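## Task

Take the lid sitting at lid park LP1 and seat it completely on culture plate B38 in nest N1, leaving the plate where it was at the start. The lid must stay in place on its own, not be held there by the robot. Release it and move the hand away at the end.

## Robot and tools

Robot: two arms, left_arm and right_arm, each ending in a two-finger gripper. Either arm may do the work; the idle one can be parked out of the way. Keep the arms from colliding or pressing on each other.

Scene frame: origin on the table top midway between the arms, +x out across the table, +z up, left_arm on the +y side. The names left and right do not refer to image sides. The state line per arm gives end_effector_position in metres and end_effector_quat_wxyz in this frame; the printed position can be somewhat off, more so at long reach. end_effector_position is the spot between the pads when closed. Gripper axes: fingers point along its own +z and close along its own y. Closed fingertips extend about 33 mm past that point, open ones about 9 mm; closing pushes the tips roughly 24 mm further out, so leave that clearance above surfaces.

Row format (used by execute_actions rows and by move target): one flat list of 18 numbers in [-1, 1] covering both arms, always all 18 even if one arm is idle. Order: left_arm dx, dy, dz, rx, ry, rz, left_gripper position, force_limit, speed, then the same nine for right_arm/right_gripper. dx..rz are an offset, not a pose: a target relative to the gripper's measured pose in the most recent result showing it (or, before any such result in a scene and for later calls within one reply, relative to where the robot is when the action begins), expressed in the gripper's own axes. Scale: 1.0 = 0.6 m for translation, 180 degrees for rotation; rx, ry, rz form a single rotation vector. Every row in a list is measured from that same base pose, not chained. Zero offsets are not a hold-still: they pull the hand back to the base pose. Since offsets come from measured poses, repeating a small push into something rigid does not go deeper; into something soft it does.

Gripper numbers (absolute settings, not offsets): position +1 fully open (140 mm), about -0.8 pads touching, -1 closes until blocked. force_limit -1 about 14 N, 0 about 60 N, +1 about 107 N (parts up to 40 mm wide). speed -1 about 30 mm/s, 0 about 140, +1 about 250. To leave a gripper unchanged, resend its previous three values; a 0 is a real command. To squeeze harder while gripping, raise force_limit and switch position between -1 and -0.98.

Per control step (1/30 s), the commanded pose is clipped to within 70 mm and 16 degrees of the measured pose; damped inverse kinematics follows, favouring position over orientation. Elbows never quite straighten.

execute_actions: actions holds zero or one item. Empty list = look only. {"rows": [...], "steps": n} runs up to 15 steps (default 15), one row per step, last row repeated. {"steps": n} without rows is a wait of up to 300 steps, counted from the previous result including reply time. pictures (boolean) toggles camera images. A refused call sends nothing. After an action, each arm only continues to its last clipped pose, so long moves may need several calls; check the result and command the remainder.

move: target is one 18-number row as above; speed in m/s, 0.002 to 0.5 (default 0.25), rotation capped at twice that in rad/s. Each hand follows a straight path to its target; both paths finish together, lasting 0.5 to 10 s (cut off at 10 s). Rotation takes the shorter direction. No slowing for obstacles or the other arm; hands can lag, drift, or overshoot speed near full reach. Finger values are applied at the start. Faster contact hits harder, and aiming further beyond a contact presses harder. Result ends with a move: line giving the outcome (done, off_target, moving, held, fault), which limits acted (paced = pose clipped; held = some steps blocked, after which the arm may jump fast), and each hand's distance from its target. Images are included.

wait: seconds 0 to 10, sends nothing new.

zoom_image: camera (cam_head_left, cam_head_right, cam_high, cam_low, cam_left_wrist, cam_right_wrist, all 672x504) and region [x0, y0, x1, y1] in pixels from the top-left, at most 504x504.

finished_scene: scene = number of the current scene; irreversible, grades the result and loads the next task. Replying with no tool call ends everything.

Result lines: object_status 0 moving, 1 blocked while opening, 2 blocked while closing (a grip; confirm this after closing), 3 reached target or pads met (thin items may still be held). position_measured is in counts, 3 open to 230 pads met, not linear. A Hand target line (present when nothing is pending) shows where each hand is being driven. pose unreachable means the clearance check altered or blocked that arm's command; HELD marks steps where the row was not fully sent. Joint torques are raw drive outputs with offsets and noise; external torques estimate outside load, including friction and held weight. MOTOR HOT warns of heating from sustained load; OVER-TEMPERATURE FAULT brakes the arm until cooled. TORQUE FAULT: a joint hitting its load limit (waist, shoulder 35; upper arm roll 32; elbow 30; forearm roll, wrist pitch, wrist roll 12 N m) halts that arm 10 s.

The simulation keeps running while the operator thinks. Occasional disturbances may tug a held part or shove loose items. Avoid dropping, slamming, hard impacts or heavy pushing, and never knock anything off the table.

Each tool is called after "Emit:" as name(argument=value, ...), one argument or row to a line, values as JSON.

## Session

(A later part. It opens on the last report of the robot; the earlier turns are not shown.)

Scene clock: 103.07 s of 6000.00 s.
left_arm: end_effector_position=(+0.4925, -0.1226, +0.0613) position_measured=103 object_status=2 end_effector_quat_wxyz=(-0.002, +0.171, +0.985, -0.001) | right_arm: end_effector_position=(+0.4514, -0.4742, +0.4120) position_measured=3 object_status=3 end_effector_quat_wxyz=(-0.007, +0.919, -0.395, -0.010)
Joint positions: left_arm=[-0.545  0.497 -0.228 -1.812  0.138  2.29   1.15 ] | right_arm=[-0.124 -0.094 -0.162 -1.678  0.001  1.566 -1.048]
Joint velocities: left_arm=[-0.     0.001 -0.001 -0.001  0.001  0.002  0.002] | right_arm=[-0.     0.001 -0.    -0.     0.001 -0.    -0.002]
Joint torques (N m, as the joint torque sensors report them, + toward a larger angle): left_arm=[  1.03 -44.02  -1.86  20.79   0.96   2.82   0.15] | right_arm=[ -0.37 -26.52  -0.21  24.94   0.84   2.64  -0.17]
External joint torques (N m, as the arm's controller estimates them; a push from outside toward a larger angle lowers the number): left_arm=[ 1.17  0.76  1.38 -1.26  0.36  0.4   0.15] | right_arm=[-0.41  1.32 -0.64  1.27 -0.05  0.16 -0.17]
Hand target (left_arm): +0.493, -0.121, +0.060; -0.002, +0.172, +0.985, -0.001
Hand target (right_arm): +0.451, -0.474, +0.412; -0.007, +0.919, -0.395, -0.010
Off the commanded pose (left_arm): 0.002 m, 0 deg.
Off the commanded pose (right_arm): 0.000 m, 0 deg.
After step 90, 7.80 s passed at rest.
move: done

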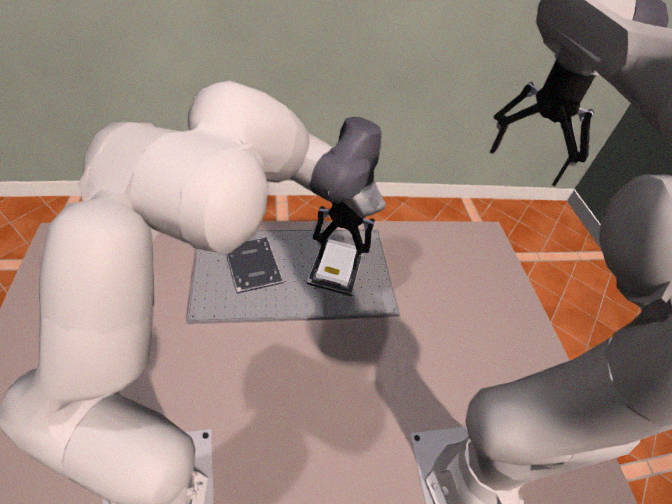

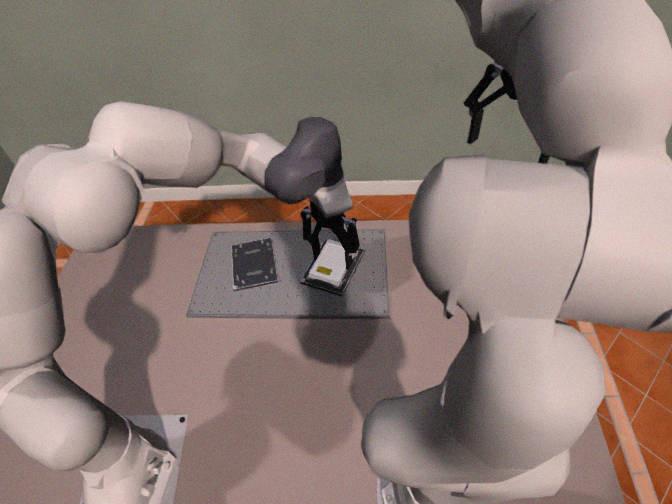

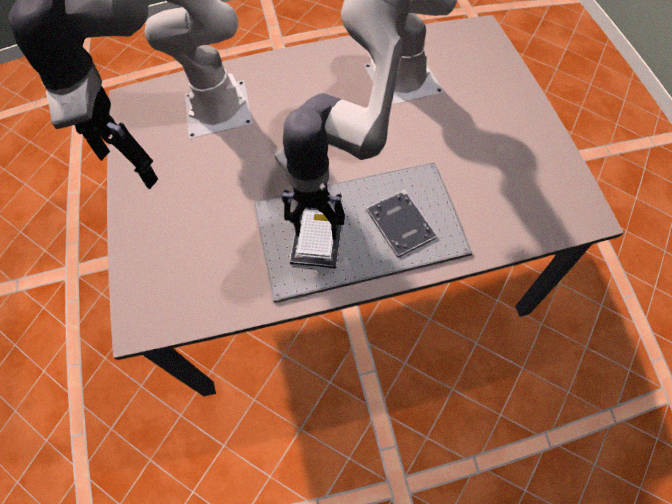

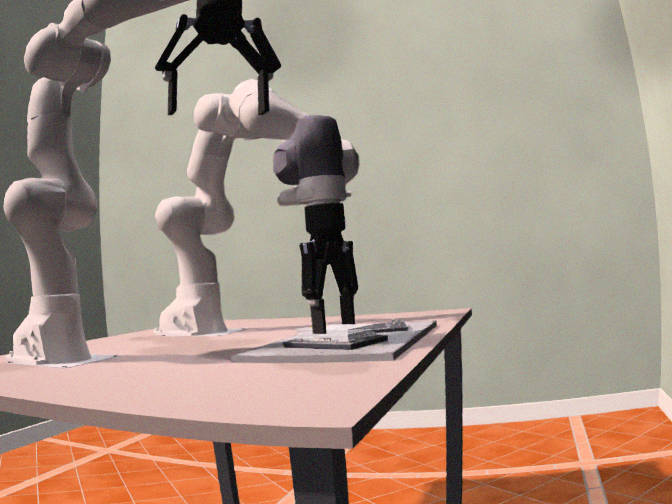

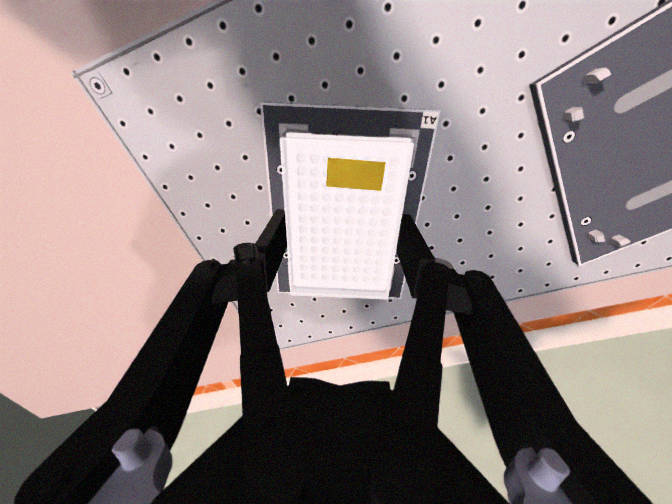

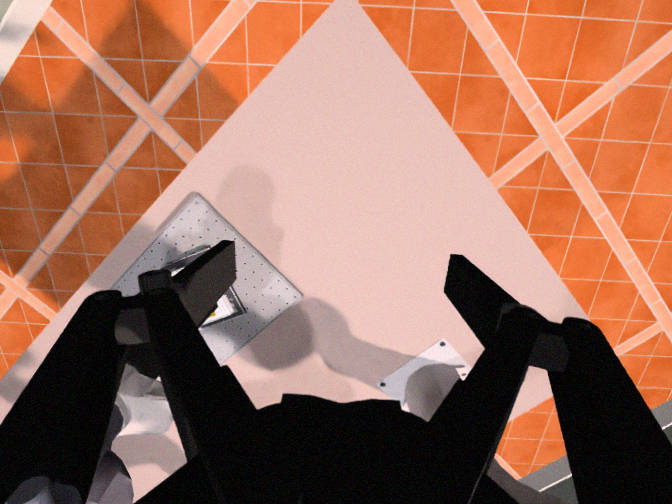

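Emit:
execute_actions(
  actions=[
    {"rows": [[0, 0.0025, 0, 0, 0, 0.002, -1, -0.4, -1, 0, 0, 0, 0, 0, 0, 1, 0, 0],[0, 0.003, 0, 0, 0, 0.0025, -1, -0.4, -1, 0, 0, 0, 0, 0, 0, 1, 0, 0],[0, 0.0035, 0, 0, 0, 0.003, -1, -0.4, -1, 0, 0, 0, 0, 0, 0, 1, 0, 0],[0, 0.004, 0, 0, 0, 0.003, -1, -0.4, -1, 0, 0, 0, 0, 0, 0, 1, 0, 0]], "steps": 15},
  ],
  pictures=false,
)

Emit:
execute_actions(
  actions=[
    {"steps": 20},
  ],
)

Emit:
zoom_image(
  camera="cam_left_wrist",
  region=[220, 70, 470, 320],
)

Scene clock: 107.13 s of 6000.00 s.
left_arm: end_effector_position=(+0.4936, -0.1203, +0.0608) position_measured=103 object_status=2 end_effector_quat_wxyz=(-0.003, +0.172, +0.985, -0.001) | right_arm: end_effector_position=(+0.4514, -0.4742, +0.4120) position_measured=3 object_status=3 end_effector_quat_wxyz=(-0.007, +0.919, -0.395, -0.010)
Joint positions: left_arm=[-0.542  0.497 -0.228 -1.813  0.138  2.29   1.156] | right_arm=[-0.124 -0.094 -0.162 -1.678  0.001  1.566 -1.048]
Joint velocities: left_arm=[-0.001 -0.    -0.001 -0.     0.001  0.     0.007] | right_arm=[-0.002 -0.001 -0.001 -0.    -0.    -0.    -0.001]
Joint torques (N m, as the joint torque sensors report them, + toward a larger angle): left_arm=[  1.1  -45.7   -3.18  21.01   0.71   2.48   0.19] | right_arm=[  0.02 -26.51  -0.08  25.11   0.77   2.65  -0.14]
External joint torques (N m, as the arm's controller estimates them; a push from outside toward a larger angle lowers the number): left_arm=[ 1.22 -0.94  0.03 -1.06  0.11  0.05  0.19] | right_arm=[ 0.12  1.53 -0.37  1.36 -0.11  0.16 -0.13]
Hand target (left_arm): +0.493, -0.120, +0.061; -0.002, +0.176, +0.984, -0.001
Hand target (right_arm): +0.451, -0.474, +0.412; -0.007, +0.919, -0.395, -0.010
Off the commanded pose (left_arm): 0.001 m, 0 deg.
Off the commanded pose (right_arm): 0.000 m, 0 deg.
Steps of this call (steps 1 to 90: nothing new was sent; then 0.57 s passed at rest; steps 91 to 105: all 15 steps of this action). Readings (end_effector_position | what the end effector reports):
91: left_arm (+0.4926, -0.1225, +0.0612) | right_arm (+0.4514, -0.4742, +0.4120) | left_arm position_measured=103 object_status=2 | right_arm position_measured=3 object_status=3
92: left_arm (+0.4927, -0.1223, +0.0612) | right_arm (+0.4514, -0.4742, +0.4120) | left_arm position_measured=103 object_status=2 | right_arm position_measured=3 object_status=3
94: left_arm (+0.4930, -0.1216, +0.0610) | right_arm (+0.4514, -0.4742, +0.4120) | left_arm position_measured=103 object_status=2 | right_arm position_measured=3 object_status=3
98: left_arm (+0.4935, -0.1205, +0.0609) | right_arm (+0.4514, -0.4742, +0.4120) | left_arm position_measured=103 object_status=2 | right_arm position_measured=3 object_status=3
105: the state above

Scene clock: 107.80 s of 6000.00 s.
left_arm: end_effector_position=(+0.4936, -0.1203, +0.0609) position_measured=103 object_status=2 end_effector_quat_wxyz=(-0.003, +0.173, +0.985, -0.001) | right_arm: end_effector_position=(+0.4514, -0.4742, +0.4120) position_measured=3 object_status=3 end_effector_quat_wxyz=(-0.007, +0.919, -0.395, -0.010)
Joint positions: left_arm=[-0.542  0.497 -0.228 -1.813  0.138  2.29   1.158] | right_arm=[-0.124 -0.094 -0.162 -1.678  0.001  1.566 -1.048]
Joint velocities: left_arm=[ 0.    -0.001 -0.     0.     0.     0.     0.003] | right_arm=[-0.001  0.    -0.     0.    -0.002  0.    -0.001]
Joint torques (N m, as the joint torque sensors report them, + toward a larger angle): left_arm=[  0.84 -45.83  -3.    20.37   0.7    2.54   0.16] | right_arm=[ -0.2  -26.5   -0.26  24.85   0.81   2.65  -0.16]
External joint torques (N m, as the arm's controller estimates them; a push from outside toward a larger angle lowers the number): left_arm=[ 0.78 -1.06  0.07 -1.69  0.1   0.12  0.16] | right_arm=[-0.18  1.37 -0.63  1.18 -0.07  0.17 -0.15]
Hand target (left_arm): +0.493, -0.120, +0.061; -0.002, +0.176, +0.984, -0.001
Hand target (right_arm): +0.451, -0.474, +0.412; -0.007, +0.919, -0.395, -0.010
Off the commanded pose (left_arm): 0.001 m, 0 deg.
Off the commanded pose (right_arm): 0.000 m, 0 deg.
Steps of this call (steps 1 to 20: nothing new was sent). Readings (end_effector_position | what the end effector reports):
1: left_arm (+0.4936, -0.1203, +0.0609) | right_arm (+0.4514, -0.4742, +0.4120) | left_arm position_measured=103 object_status=2 | right_arm position_measured=3 object_status=3
2: left_arm (+0.4936, -0.1203, +0.0609) | right_arm (+0.4514, -0.4742, +0.4120) | left_arm position_measured=103 object_status=2 | right_arm position_measured=3 object_status=3
4: left_arm (+0.4936, -0.1203, +0.0609) | right_arm (+0.4514, -0.4742, +0.4120) | left_arm position_measured=103 object_status=2 | right_arm position_measured=3 object_status=3
8: left_arm (+0.4936, -0.1203, +0.0609) | right_arm (+0.4514, -0.4742, +0.4120) | left_arm position_measured=103 object_status=2 | right_arm position_measured=3 object_status=3
20: the state above

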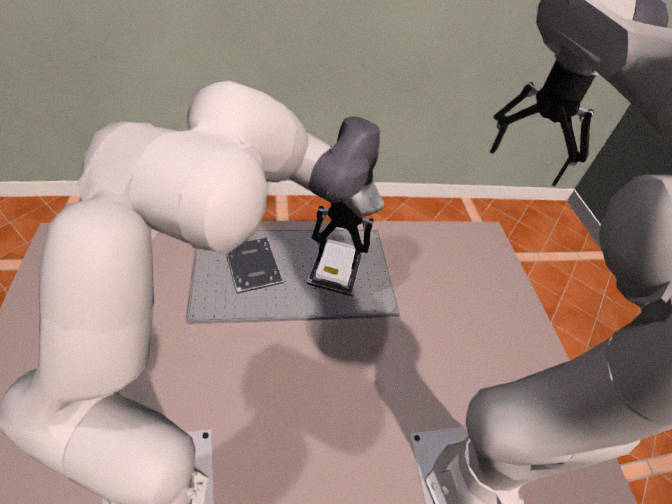

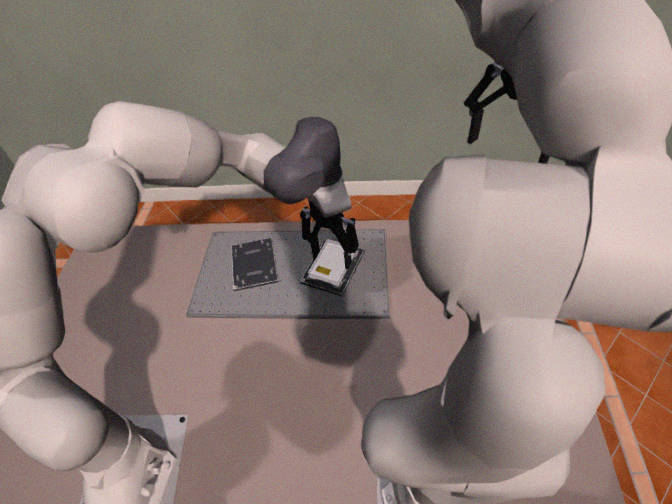

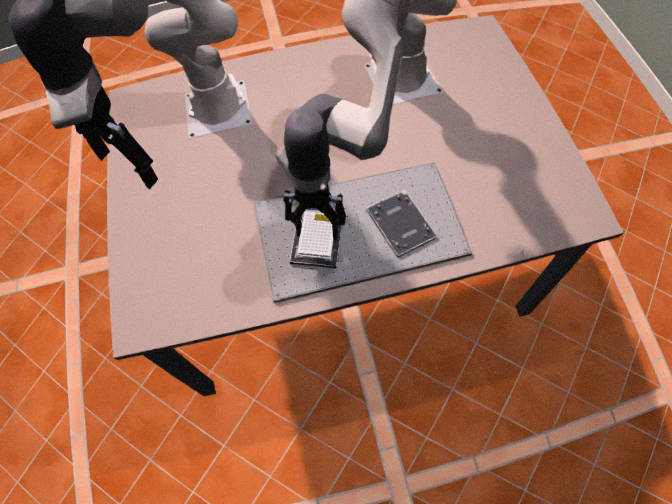

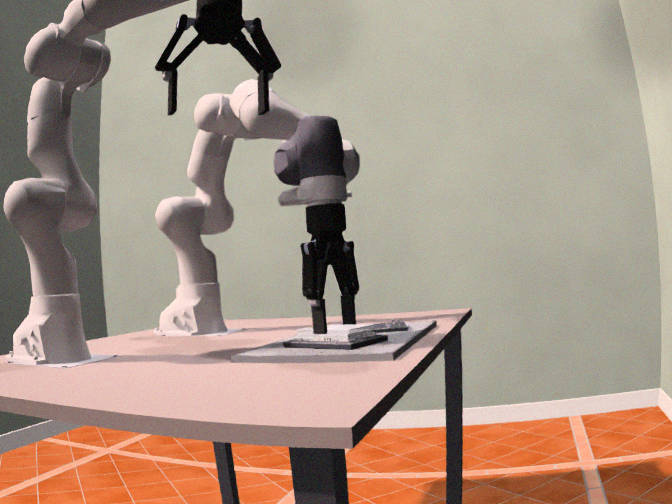

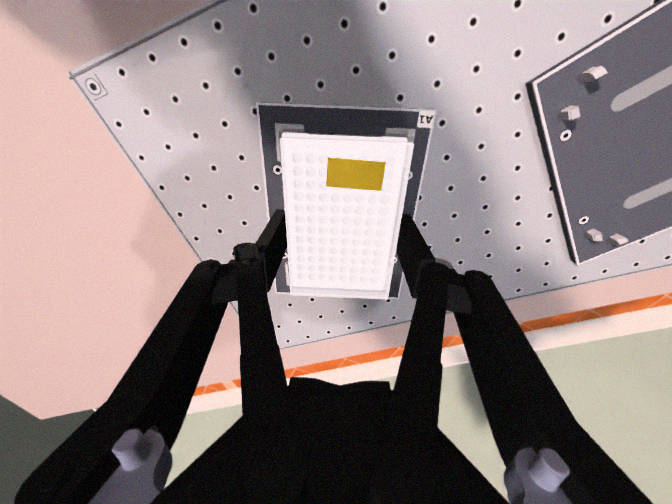

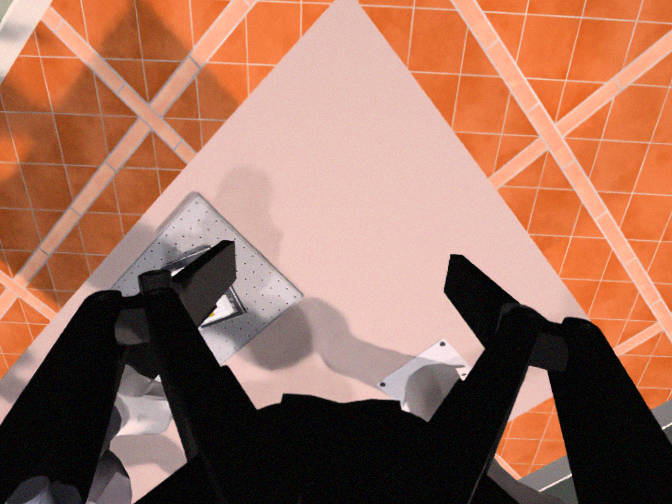

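Region (220, 70, 470, 320) of cam_left_wrist's 672x504 image, scaled by 2.016, with more detail than that image has.

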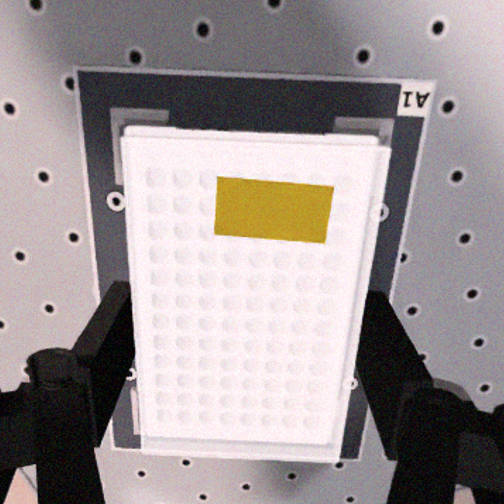

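Emit:
execute_actions(
  actions=[
    {"rows": [[0, -0.0024, 0, 0, 0, 0, -1, -0.4, -1, 0, 0, 0, 0, 0, 0, 1, 0, 0]], "steps": 15},
  ],
  pictures=false,
)

Scene clock: 110.50 s of 6000.00 s.
left_arm: end_effector_position=(+0.4933, -0.1208, +0.0609) position_measured=103 object_status=2 end_effector_quat_wxyz=(-0.003, +0.174, +0.985, -0.001) | right_arm: end_effector_position=(+0.4514, -0.4742, +0.4120) position_measured=3 object_status=3 end_effector_quat_wxyz=(-0.007, +0.919, -0.395, -0.010)
Joint positions: left_arm=[-0.542  0.497 -0.228 -1.813  0.138  2.29   1.158] | right_arm=[-0.124 -0.094 -0.162 -1.678  0.001  1.566 -1.048]
Joint velocities: left_arm=[-0.001  0.001  0.001 -0.    -0.001  0.     0.002] | right_arm=[ 0.001  0.001  0.     0.    -0.001  0.     0.   ]
Joint torques (N m, as the joint torque sensors report them, + toward a larger angle): left_arm=[ -0.75 -43.78  -2.25  22.55   0.6    2.32  -0.12] | right_arm=[  0.05 -26.62  -0.08  25.05   0.81   2.62  -0.13]
External joint torques (N m, as the arm's controller estimates them; a push from outside toward a larger angle lowers the number): left_arm=[-0.76  0.88  0.86  0.54  0.   -0.1  -0.12] | right_arm=[ 0.04  1.16 -0.47  1.43 -0.07  0.14 -0.13]
Hand target (left_arm): +0.493, -0.122, +0.061; -0.003, +0.173, +0.985, -0.001
Hand target (right_arm): +0.451, -0.474, +0.412; -0.007, +0.919, -0.395, -0.010
Off the commanded pose (left_arm): 0.001 m, 0 deg.
Off the commanded pose (right_arm): 0.000 m, 0 deg.
Steps of this call (steps 1 to 66: nothing new was sent; steps 67 to 81: all 15 steps of this action). Readings (end_effector_position | what the end effector reports):
67: left_arm (+0.4936, -0.1203, +0.0609) | right_arm (+0.4514, -0.4742, +0.4120) | left_arm position_measured=103 object_status=2 | right_arm position_measured=3 object_status=3
68: left_arm (+0.4935, -0.1204, +0.0609) | right_arm (+0.4514, -0.4742, +0.4120) | left_arm position_measured=103 object_status=2 | right_arm position_measured=3 object_status=3
70: left_arm (+0.4934, -0.1205, +0.0609) | right_arm (+0.4514, -0.4742, +0.4120) | left_arm position_measured=103 object_status=2 | right_arm position_measured=3 object_status=3
74: left_arm (+0.4933, -0.1207, +0.0609) | right_arm (+0.4514, -0.4742, +0.4120) | left_arm position_measured=103 object_status=2 | right_arm position_measured=3 object_status=3
81: the state above

Emit:
execute_actions(
  actions=[
    {"rows": [[0, -0.0027, 0, 0, 0, -0.001, -1, -0.4, -1, 0, 0, 0, 0, 0, 0, 1, 0, 0]], "steps": 15},
  ],
)

Emit:
zoom_image(
  camera="cam_left_wrist",
  region=[220, 70, 470, 320],
)

Scene clock: 113.37 s of 6000.00 s.
left_arm: end_effector_position=(+0.4926, -0.1217, +0.0609) position_measured=103 object_status=2 end_effector_quat_wxyz=(-0.003, +0.174, +0.985, -0.001) | right_arm: end_effector_position=(+0.4514, -0.4742, +0.4120) position_measured=3 object_status=3 end_effector_quat_wxyz=(-0.007, +0.919, -0.395, -0.010)
Joint positions: left_arm=[-0.544  0.497 -0.228 -1.813  0.138  2.29   1.157] | right_arm=[-0.124 -0.094 -0.162 -1.678  0.001  1.566 -1.048]
Joint velocities: left_arm=[ 0.001  0.001  0.001  0.     0.    -0.001 -0.001] | right_arm=[-0.    -0.     0.001  0.001 -0.001 -0.    -0.   ]
Joint torques (N m, as the joint torque sensors report them, + toward a larger angle): left_arm=[ -0.88 -43.99  -1.71  22.86   0.47   2.3   -0.32] | right_arm=[ -0.05 -26.39  -0.16  24.88   0.84   2.68  -0.11]
External joint torques (N m, as the arm's controller estimates them; a push from outside toward a larger angle lowers the number): left_arm=[-1.1   0.68  1.22  0.82 -0.13 -0.12 -0.32] | right_arm=[-0.15  1.61 -0.66  1.1  -0.05  0.19 -0.1 ]
Hand target (left_arm): +0.493, -0.122, +0.061; -0.003, +0.172, +0.985, -0.001
Hand target (right_arm): +0.451, -0.474, +0.412; -0.007, +0.919, -0.395, -0.010
Off the commanded pose (left_arm): 0.001 m, 0 deg.
Off the commanded pose (right_arm): 0.000 m, 0 deg.
Steps of this call (steps 1 to 71: nothing new was sent; steps 72 to 86: all 15 steps of this action). Readings (end_effector_position | what the end effector reports):
72: left_arm (+0.4932, -0.1209, +0.0609) | right_arm (+0.4514, -0.4742, +0.4120) | left_arm position_measured=103 object_status=2 | right_arm position_measured=3 object_status=3
73: left_arm (+0.4931, -0.1211, +0.0609) | right_arm (+0.4514, -0.4742, +0.4120) | left_arm position_measured=103 object_status=2 | right_arm position_measured=3 object_status=3
75: left_arm (+0.4929, -0.1214, +0.0609) | right_arm (+0.4514, -0.4742, +0.4120) | left_arm position_measured=103 object_status=2 | right_arm position_measured=3 object_status=3
79: left_arm (+0.4927, -0.1217, +0.0609) | right_arm (+0.4514, -0.4742, +0.4120) | left_arm position_measured=103 object_status=2 | right_arm position_measured=3 object_status=3
86: the state above

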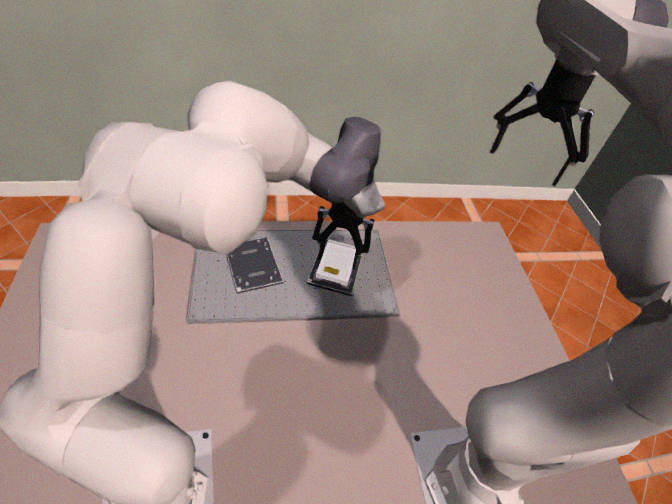

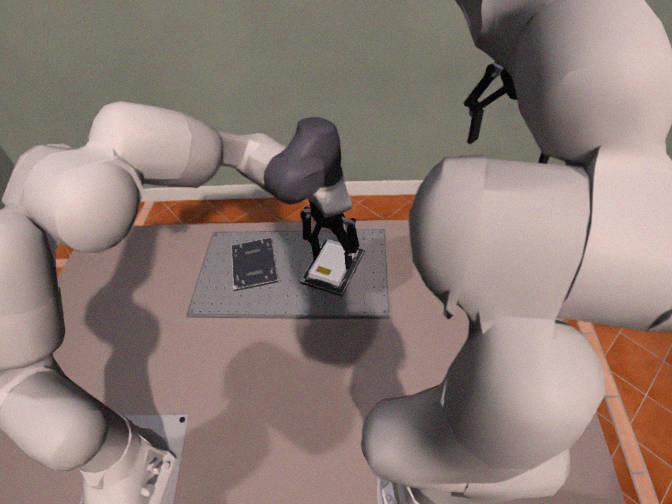

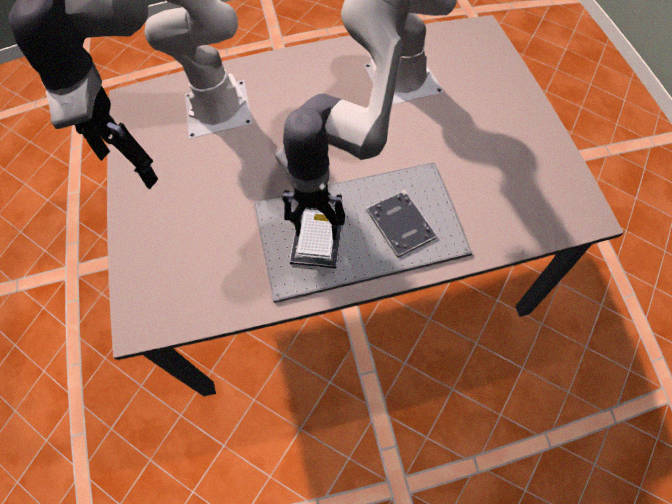

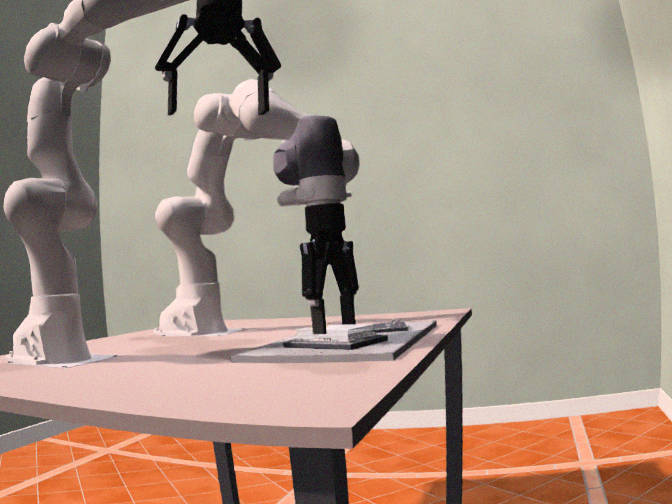

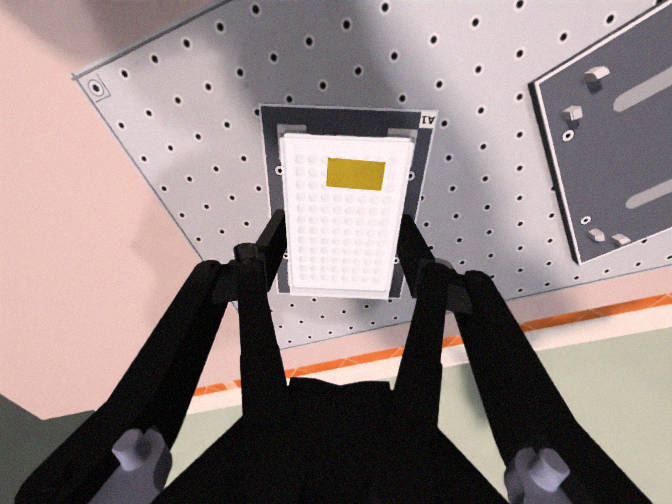

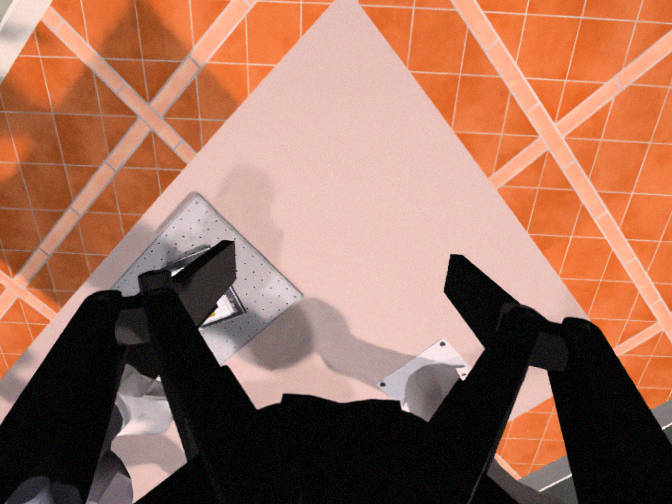

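Region (220, 70, 470, 320) of cam_left_wrist's 672x504 image, scaled by 2.016, with more detail than that image has.

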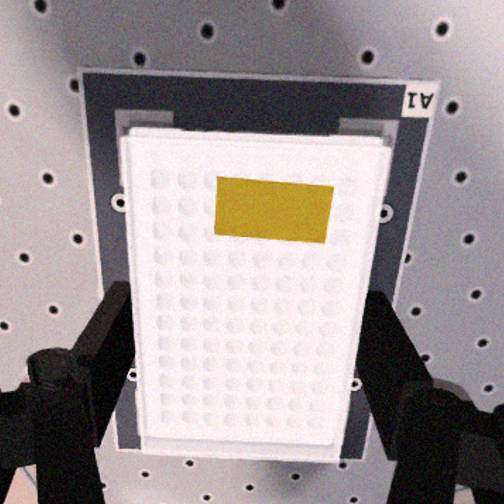

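Emit:
move(
  target=[0, 0.001, 0.009, 0, 0, -0.001, -1, -0.4, -1, 0, 0, 0, 0, 0, 0, 1, 0, 0],
  speed=0.004,
)

Emit:
zoom_image(
  camera="cam_left_wrist",
  region=[220, 70, 470, 320],
)

Emit:
zoom_image(
  camera="cam_low",
  region=[275, 295, 400, 355],
)

Scene clock: 118.23 s of 6000.00 s.
left_arm: end_effector_position=(+0.4924, -0.1224, +0.0569) position_measured=103 object_status=2 end_effector_quat_wxyz=(-0.003, +0.174, +0.985, -0.002) | right_arm: end_effector_position=(+0.4514, -0.4742, +0.4120) position_measured=3 object_status=3 end_effector_quat_wxyz=(-0.007, +0.919, -0.395, -0.010)
Joint positions: left_arm=[-0.544  0.504 -0.228 -1.814  0.138  2.298  1.157] | right_arm=[-0.124 -0.094 -0.162 -1.678  0.001  1.566 -1.048]
Joint velocities: left_arm=[ 0.     0.001  0.001 -0.     0.     0.002 -0.001] | right_arm=[ 0.     0.    -0.    -0.    -0.002 -0.    -0.001]
Joint torques (N m, as the joint torque sensors report them, + toward a larger angle): left_arm=[ -0.24 -43.92  -1.27  20.14   1.01   2.67  -0.23] | right_arm=[ -0.24 -26.49  -0.2   25.15   0.82   2.63  -0.11]
External joint torques (N m, as the arm's controller estimates them; a push from outside toward a larger angle lowers the number): left_arm=[-0.29  0.95  1.84 -1.87  0.42  0.24 -0.23] | right_arm=[-0.28  1.47 -0.64  1.45 -0.06  0.15 -0.1 ]
Hand target (left_arm): +0.493, -0.121, +0.056; -0.003, +0.173, +0.985, -0.001
Hand target (right_arm): +0.451, -0.474, +0.412; -0.007, +0.919, -0.395, -0.010
Off the commanded pose (left_arm): 0.002 m, 0 deg.
Off the commanded pose (right_arm): 0.000 m, 0 deg.
After step 90, 0.27 s passed at rest.
move: done

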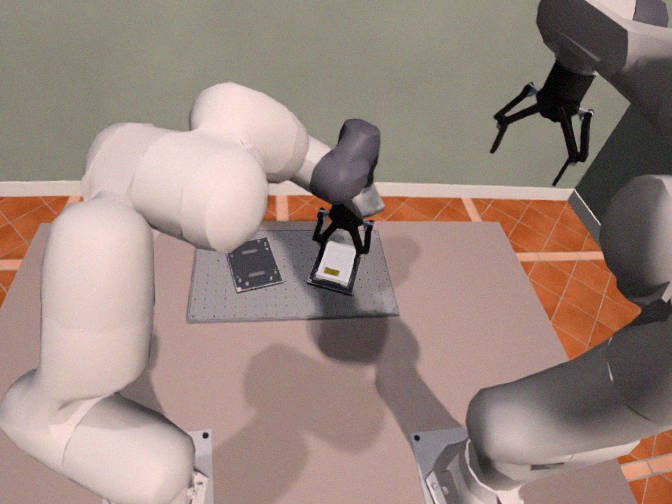

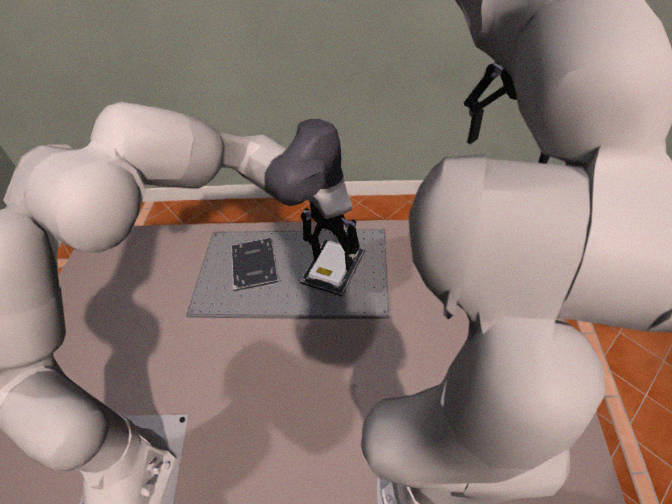

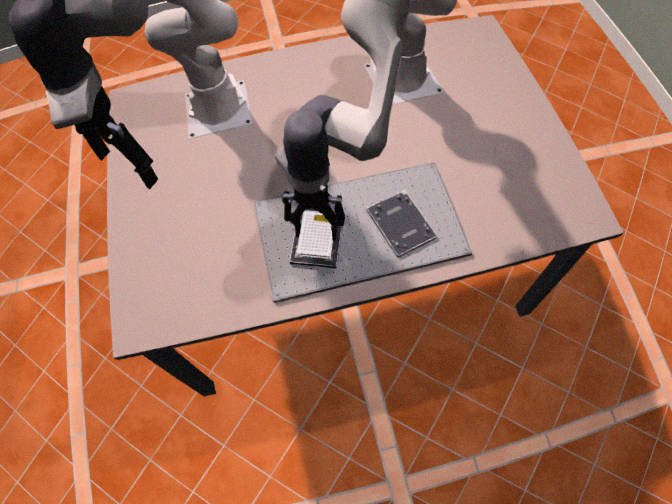

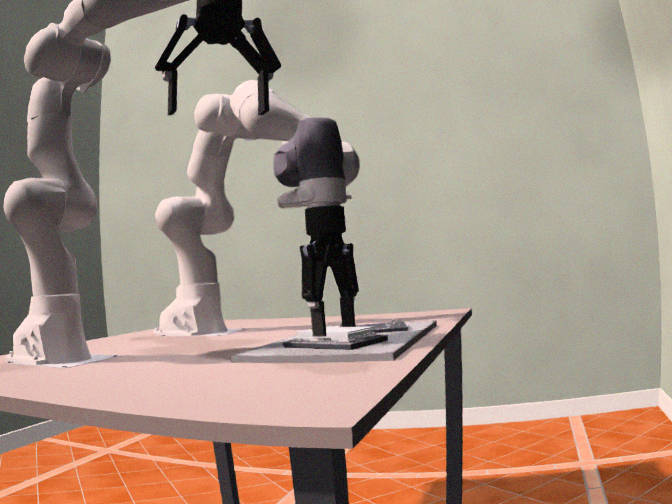

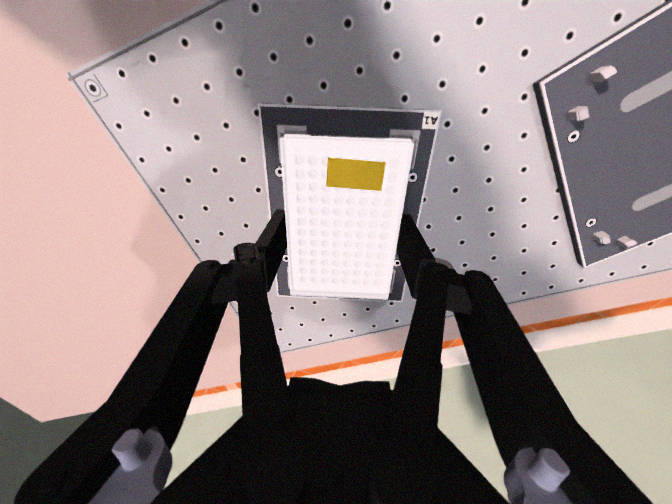

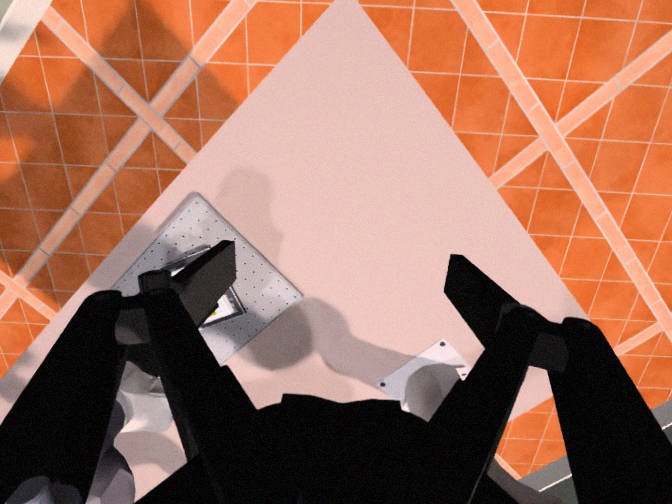

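Region (220, 70, 470, 320) of cam_left_wrist's 672x504 image, scaled by 2.016, with more detail than that image has.

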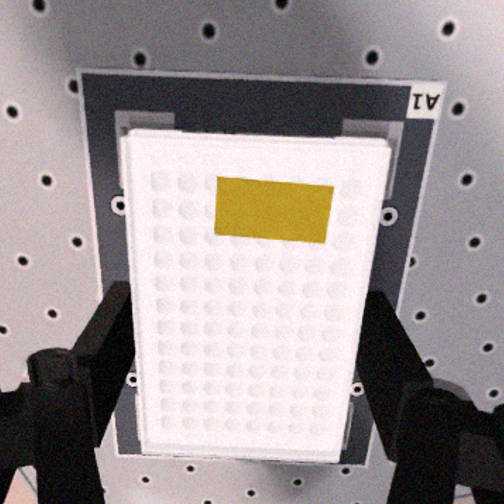

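Region (275, 295, 400, 355) of cam_low's 672x504 image, scaled by 4.032, with more detail than that image has; it fills the top 242 rows of this view, and the rest is white.

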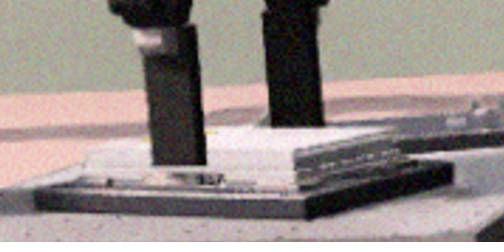

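Emit:
move(
  target=[0, 0.0032, 0.011, 0, 0, -0.001, -1, -0.4, -1, 0, 0, 0, 0, 0, 0, 1, 0, 0],
  speed=0.004,
)

Emit:
zoom_image(
  camera="cam_left_wrist",
  region=[220, 70, 470, 320],
)

Emit:
zoom_image(
  camera="cam_low",
  region=[275, 295, 400, 355],
)

Scene clock: 123.47 s of 6000.00 s.
left_arm: end_effector_position=(+0.4928, -0.1228, +0.0550) position_measured=103 object_status=2 end_effector_quat_wxyz=(-0.002, +0.174, +0.985, -0.003) | right_arm: end_effector_position=(+0.4514, -0.4742, +0.4120) position_measured=3 object_status=3 end_effector_quat_wxyz=(-0.007, +0.919, -0.395, -0.010)
Joint positions: left_arm=[-0.544  0.507 -0.228 -1.815  0.139  2.304  1.157] | right_arm=[-0.124 -0.094 -0.162 -1.678  0.001  1.566 -1.048]
Joint velocities: left_arm=[-0.001 -0.     0.     0.    -0.    -0.     0.001] | right_arm=[ 0.     0.001  0.001  0.001  0.    -0.     0.001]
Joint torques (N m, as the joint torque sensors report them, + toward a larger angle): left_arm=[  0.59 -41.21  -0.79  18.88   1.08   3.37  -0.09] | right_arm=[  0.04 -26.43  -0.27  25.1    0.83   2.63  -0.13]
External joint torques (N m, as the arm's controller estimates them; a push from outside toward a larger angle lowers the number): left_arm=[ 0.62  3.67  2.4  -3.05  0.48  0.95 -0.09] | right_arm=[ 0.07  1.44 -0.63  1.4  -0.05  0.14 -0.13]
Hand target (left_arm): +0.493, -0.121, +0.050; -0.003, +0.173, +0.985, -0.002
Hand target (right_arm): +0.451, -0.474, +0.412; -0.007, +0.919, -0.395, -0.010
Off the commanded pose (left_arm): 0.005 m, 0 deg.
Off the commanded pose (right_arm): 0.000 m, 0 deg.
After step 90, 0.33 s passed at rest.
move: off_target (left_arm)

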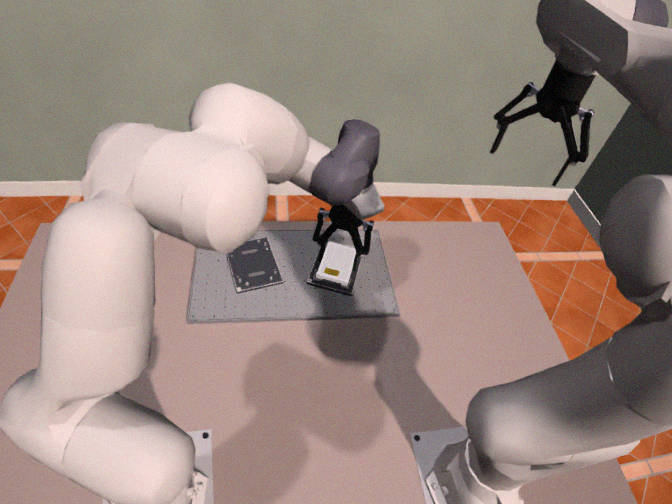

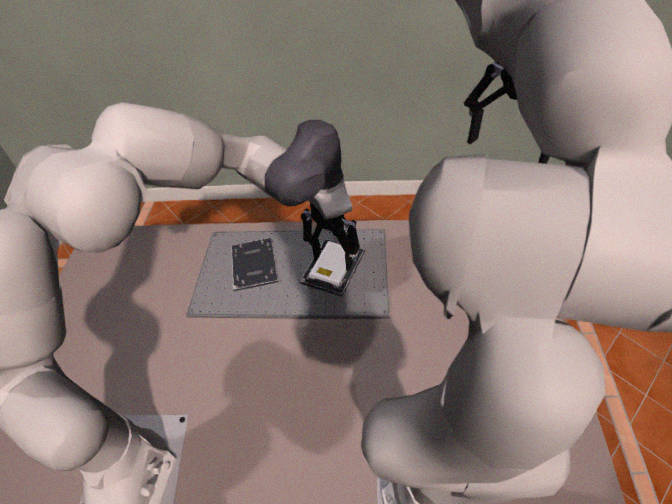

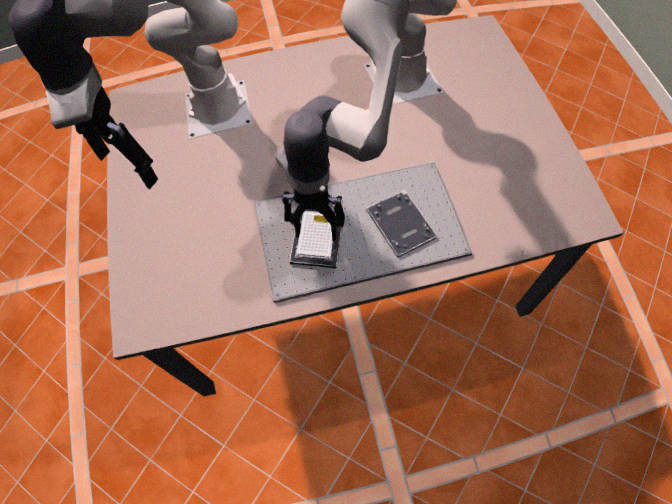

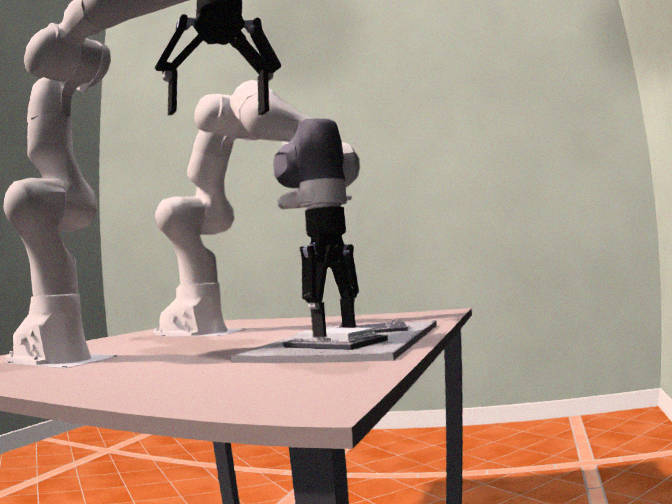

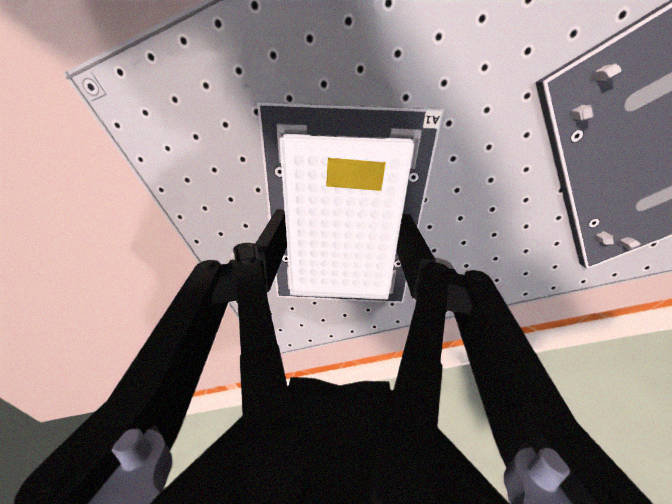

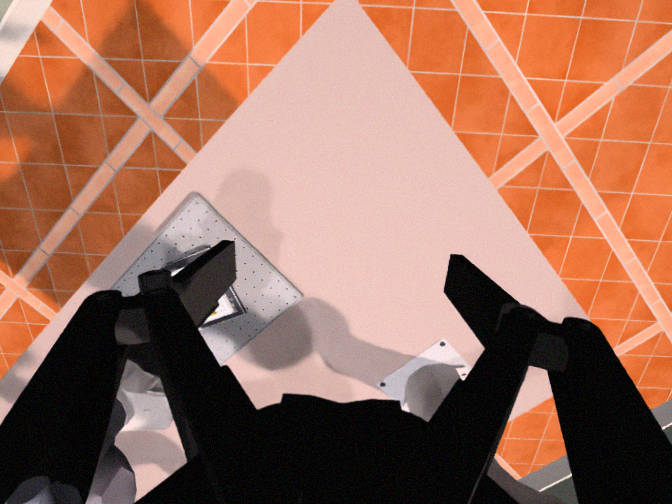

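Region (220, 70, 470, 320) of cam_left_wrist's 672x504 image, scaled by 2.016, with more detail than that image has.

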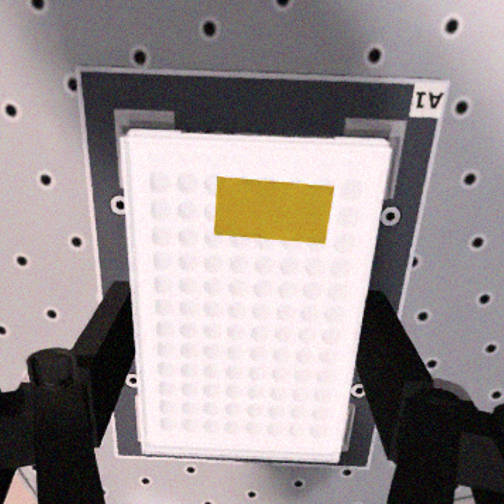

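Region (275, 295, 400, 355) of cam_low's 672x504 image, scaled by 4.032, with more detail than that image has; it fills the top 242 rows of this view, and the rest is white.

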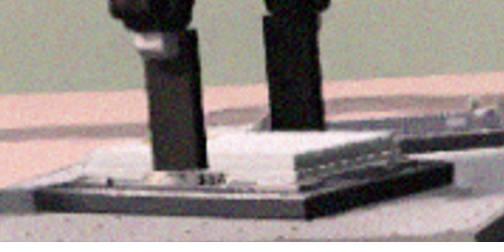

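Emit:
zoom_image(
  camera="cam_low",
  region=[290, 320, 390, 352],
)

Emit:
zoom_image(
  camera="cam_head_left",
  region=[300, 230, 375, 300],
)

Emit:
zoom_image(
  camera="cam_high",
  region=[280, 200, 355, 275],
)

Region (290, 320, 390, 352) of cam_low's 672x504 image, scaled by 5.040, with more detail than that image has; it fills the top 161 rows of this view, and the rest is white.

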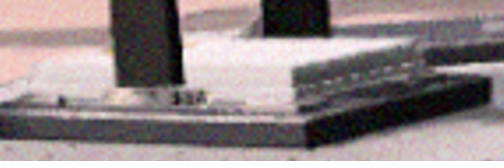

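Region (300, 230, 375, 300) of cam_head_left's 672x504 image, scaled by 6.720, with more detail than that image has; it fills the top 470 rows of this view, and the rest is white.

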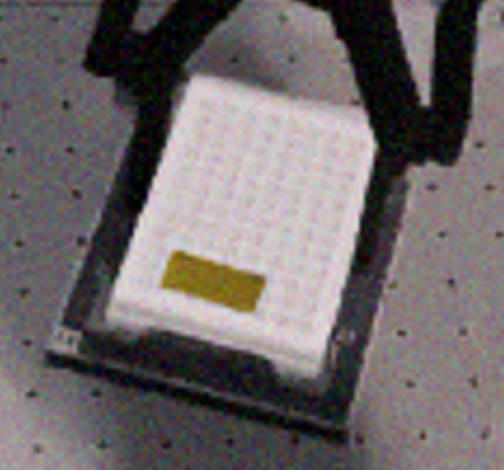

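Region (280, 200, 355, 275) of cam_high's 672x504 image, scaled by 6.720, with more detail than that image has.

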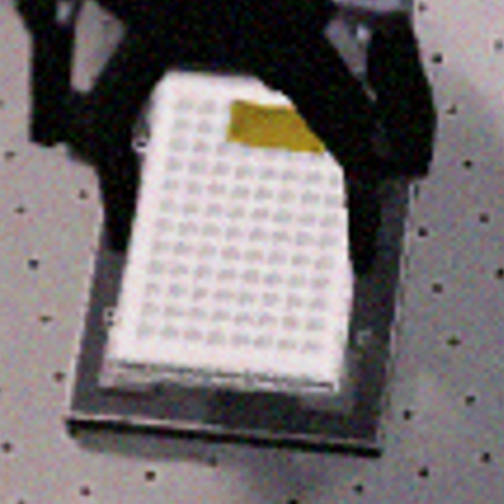

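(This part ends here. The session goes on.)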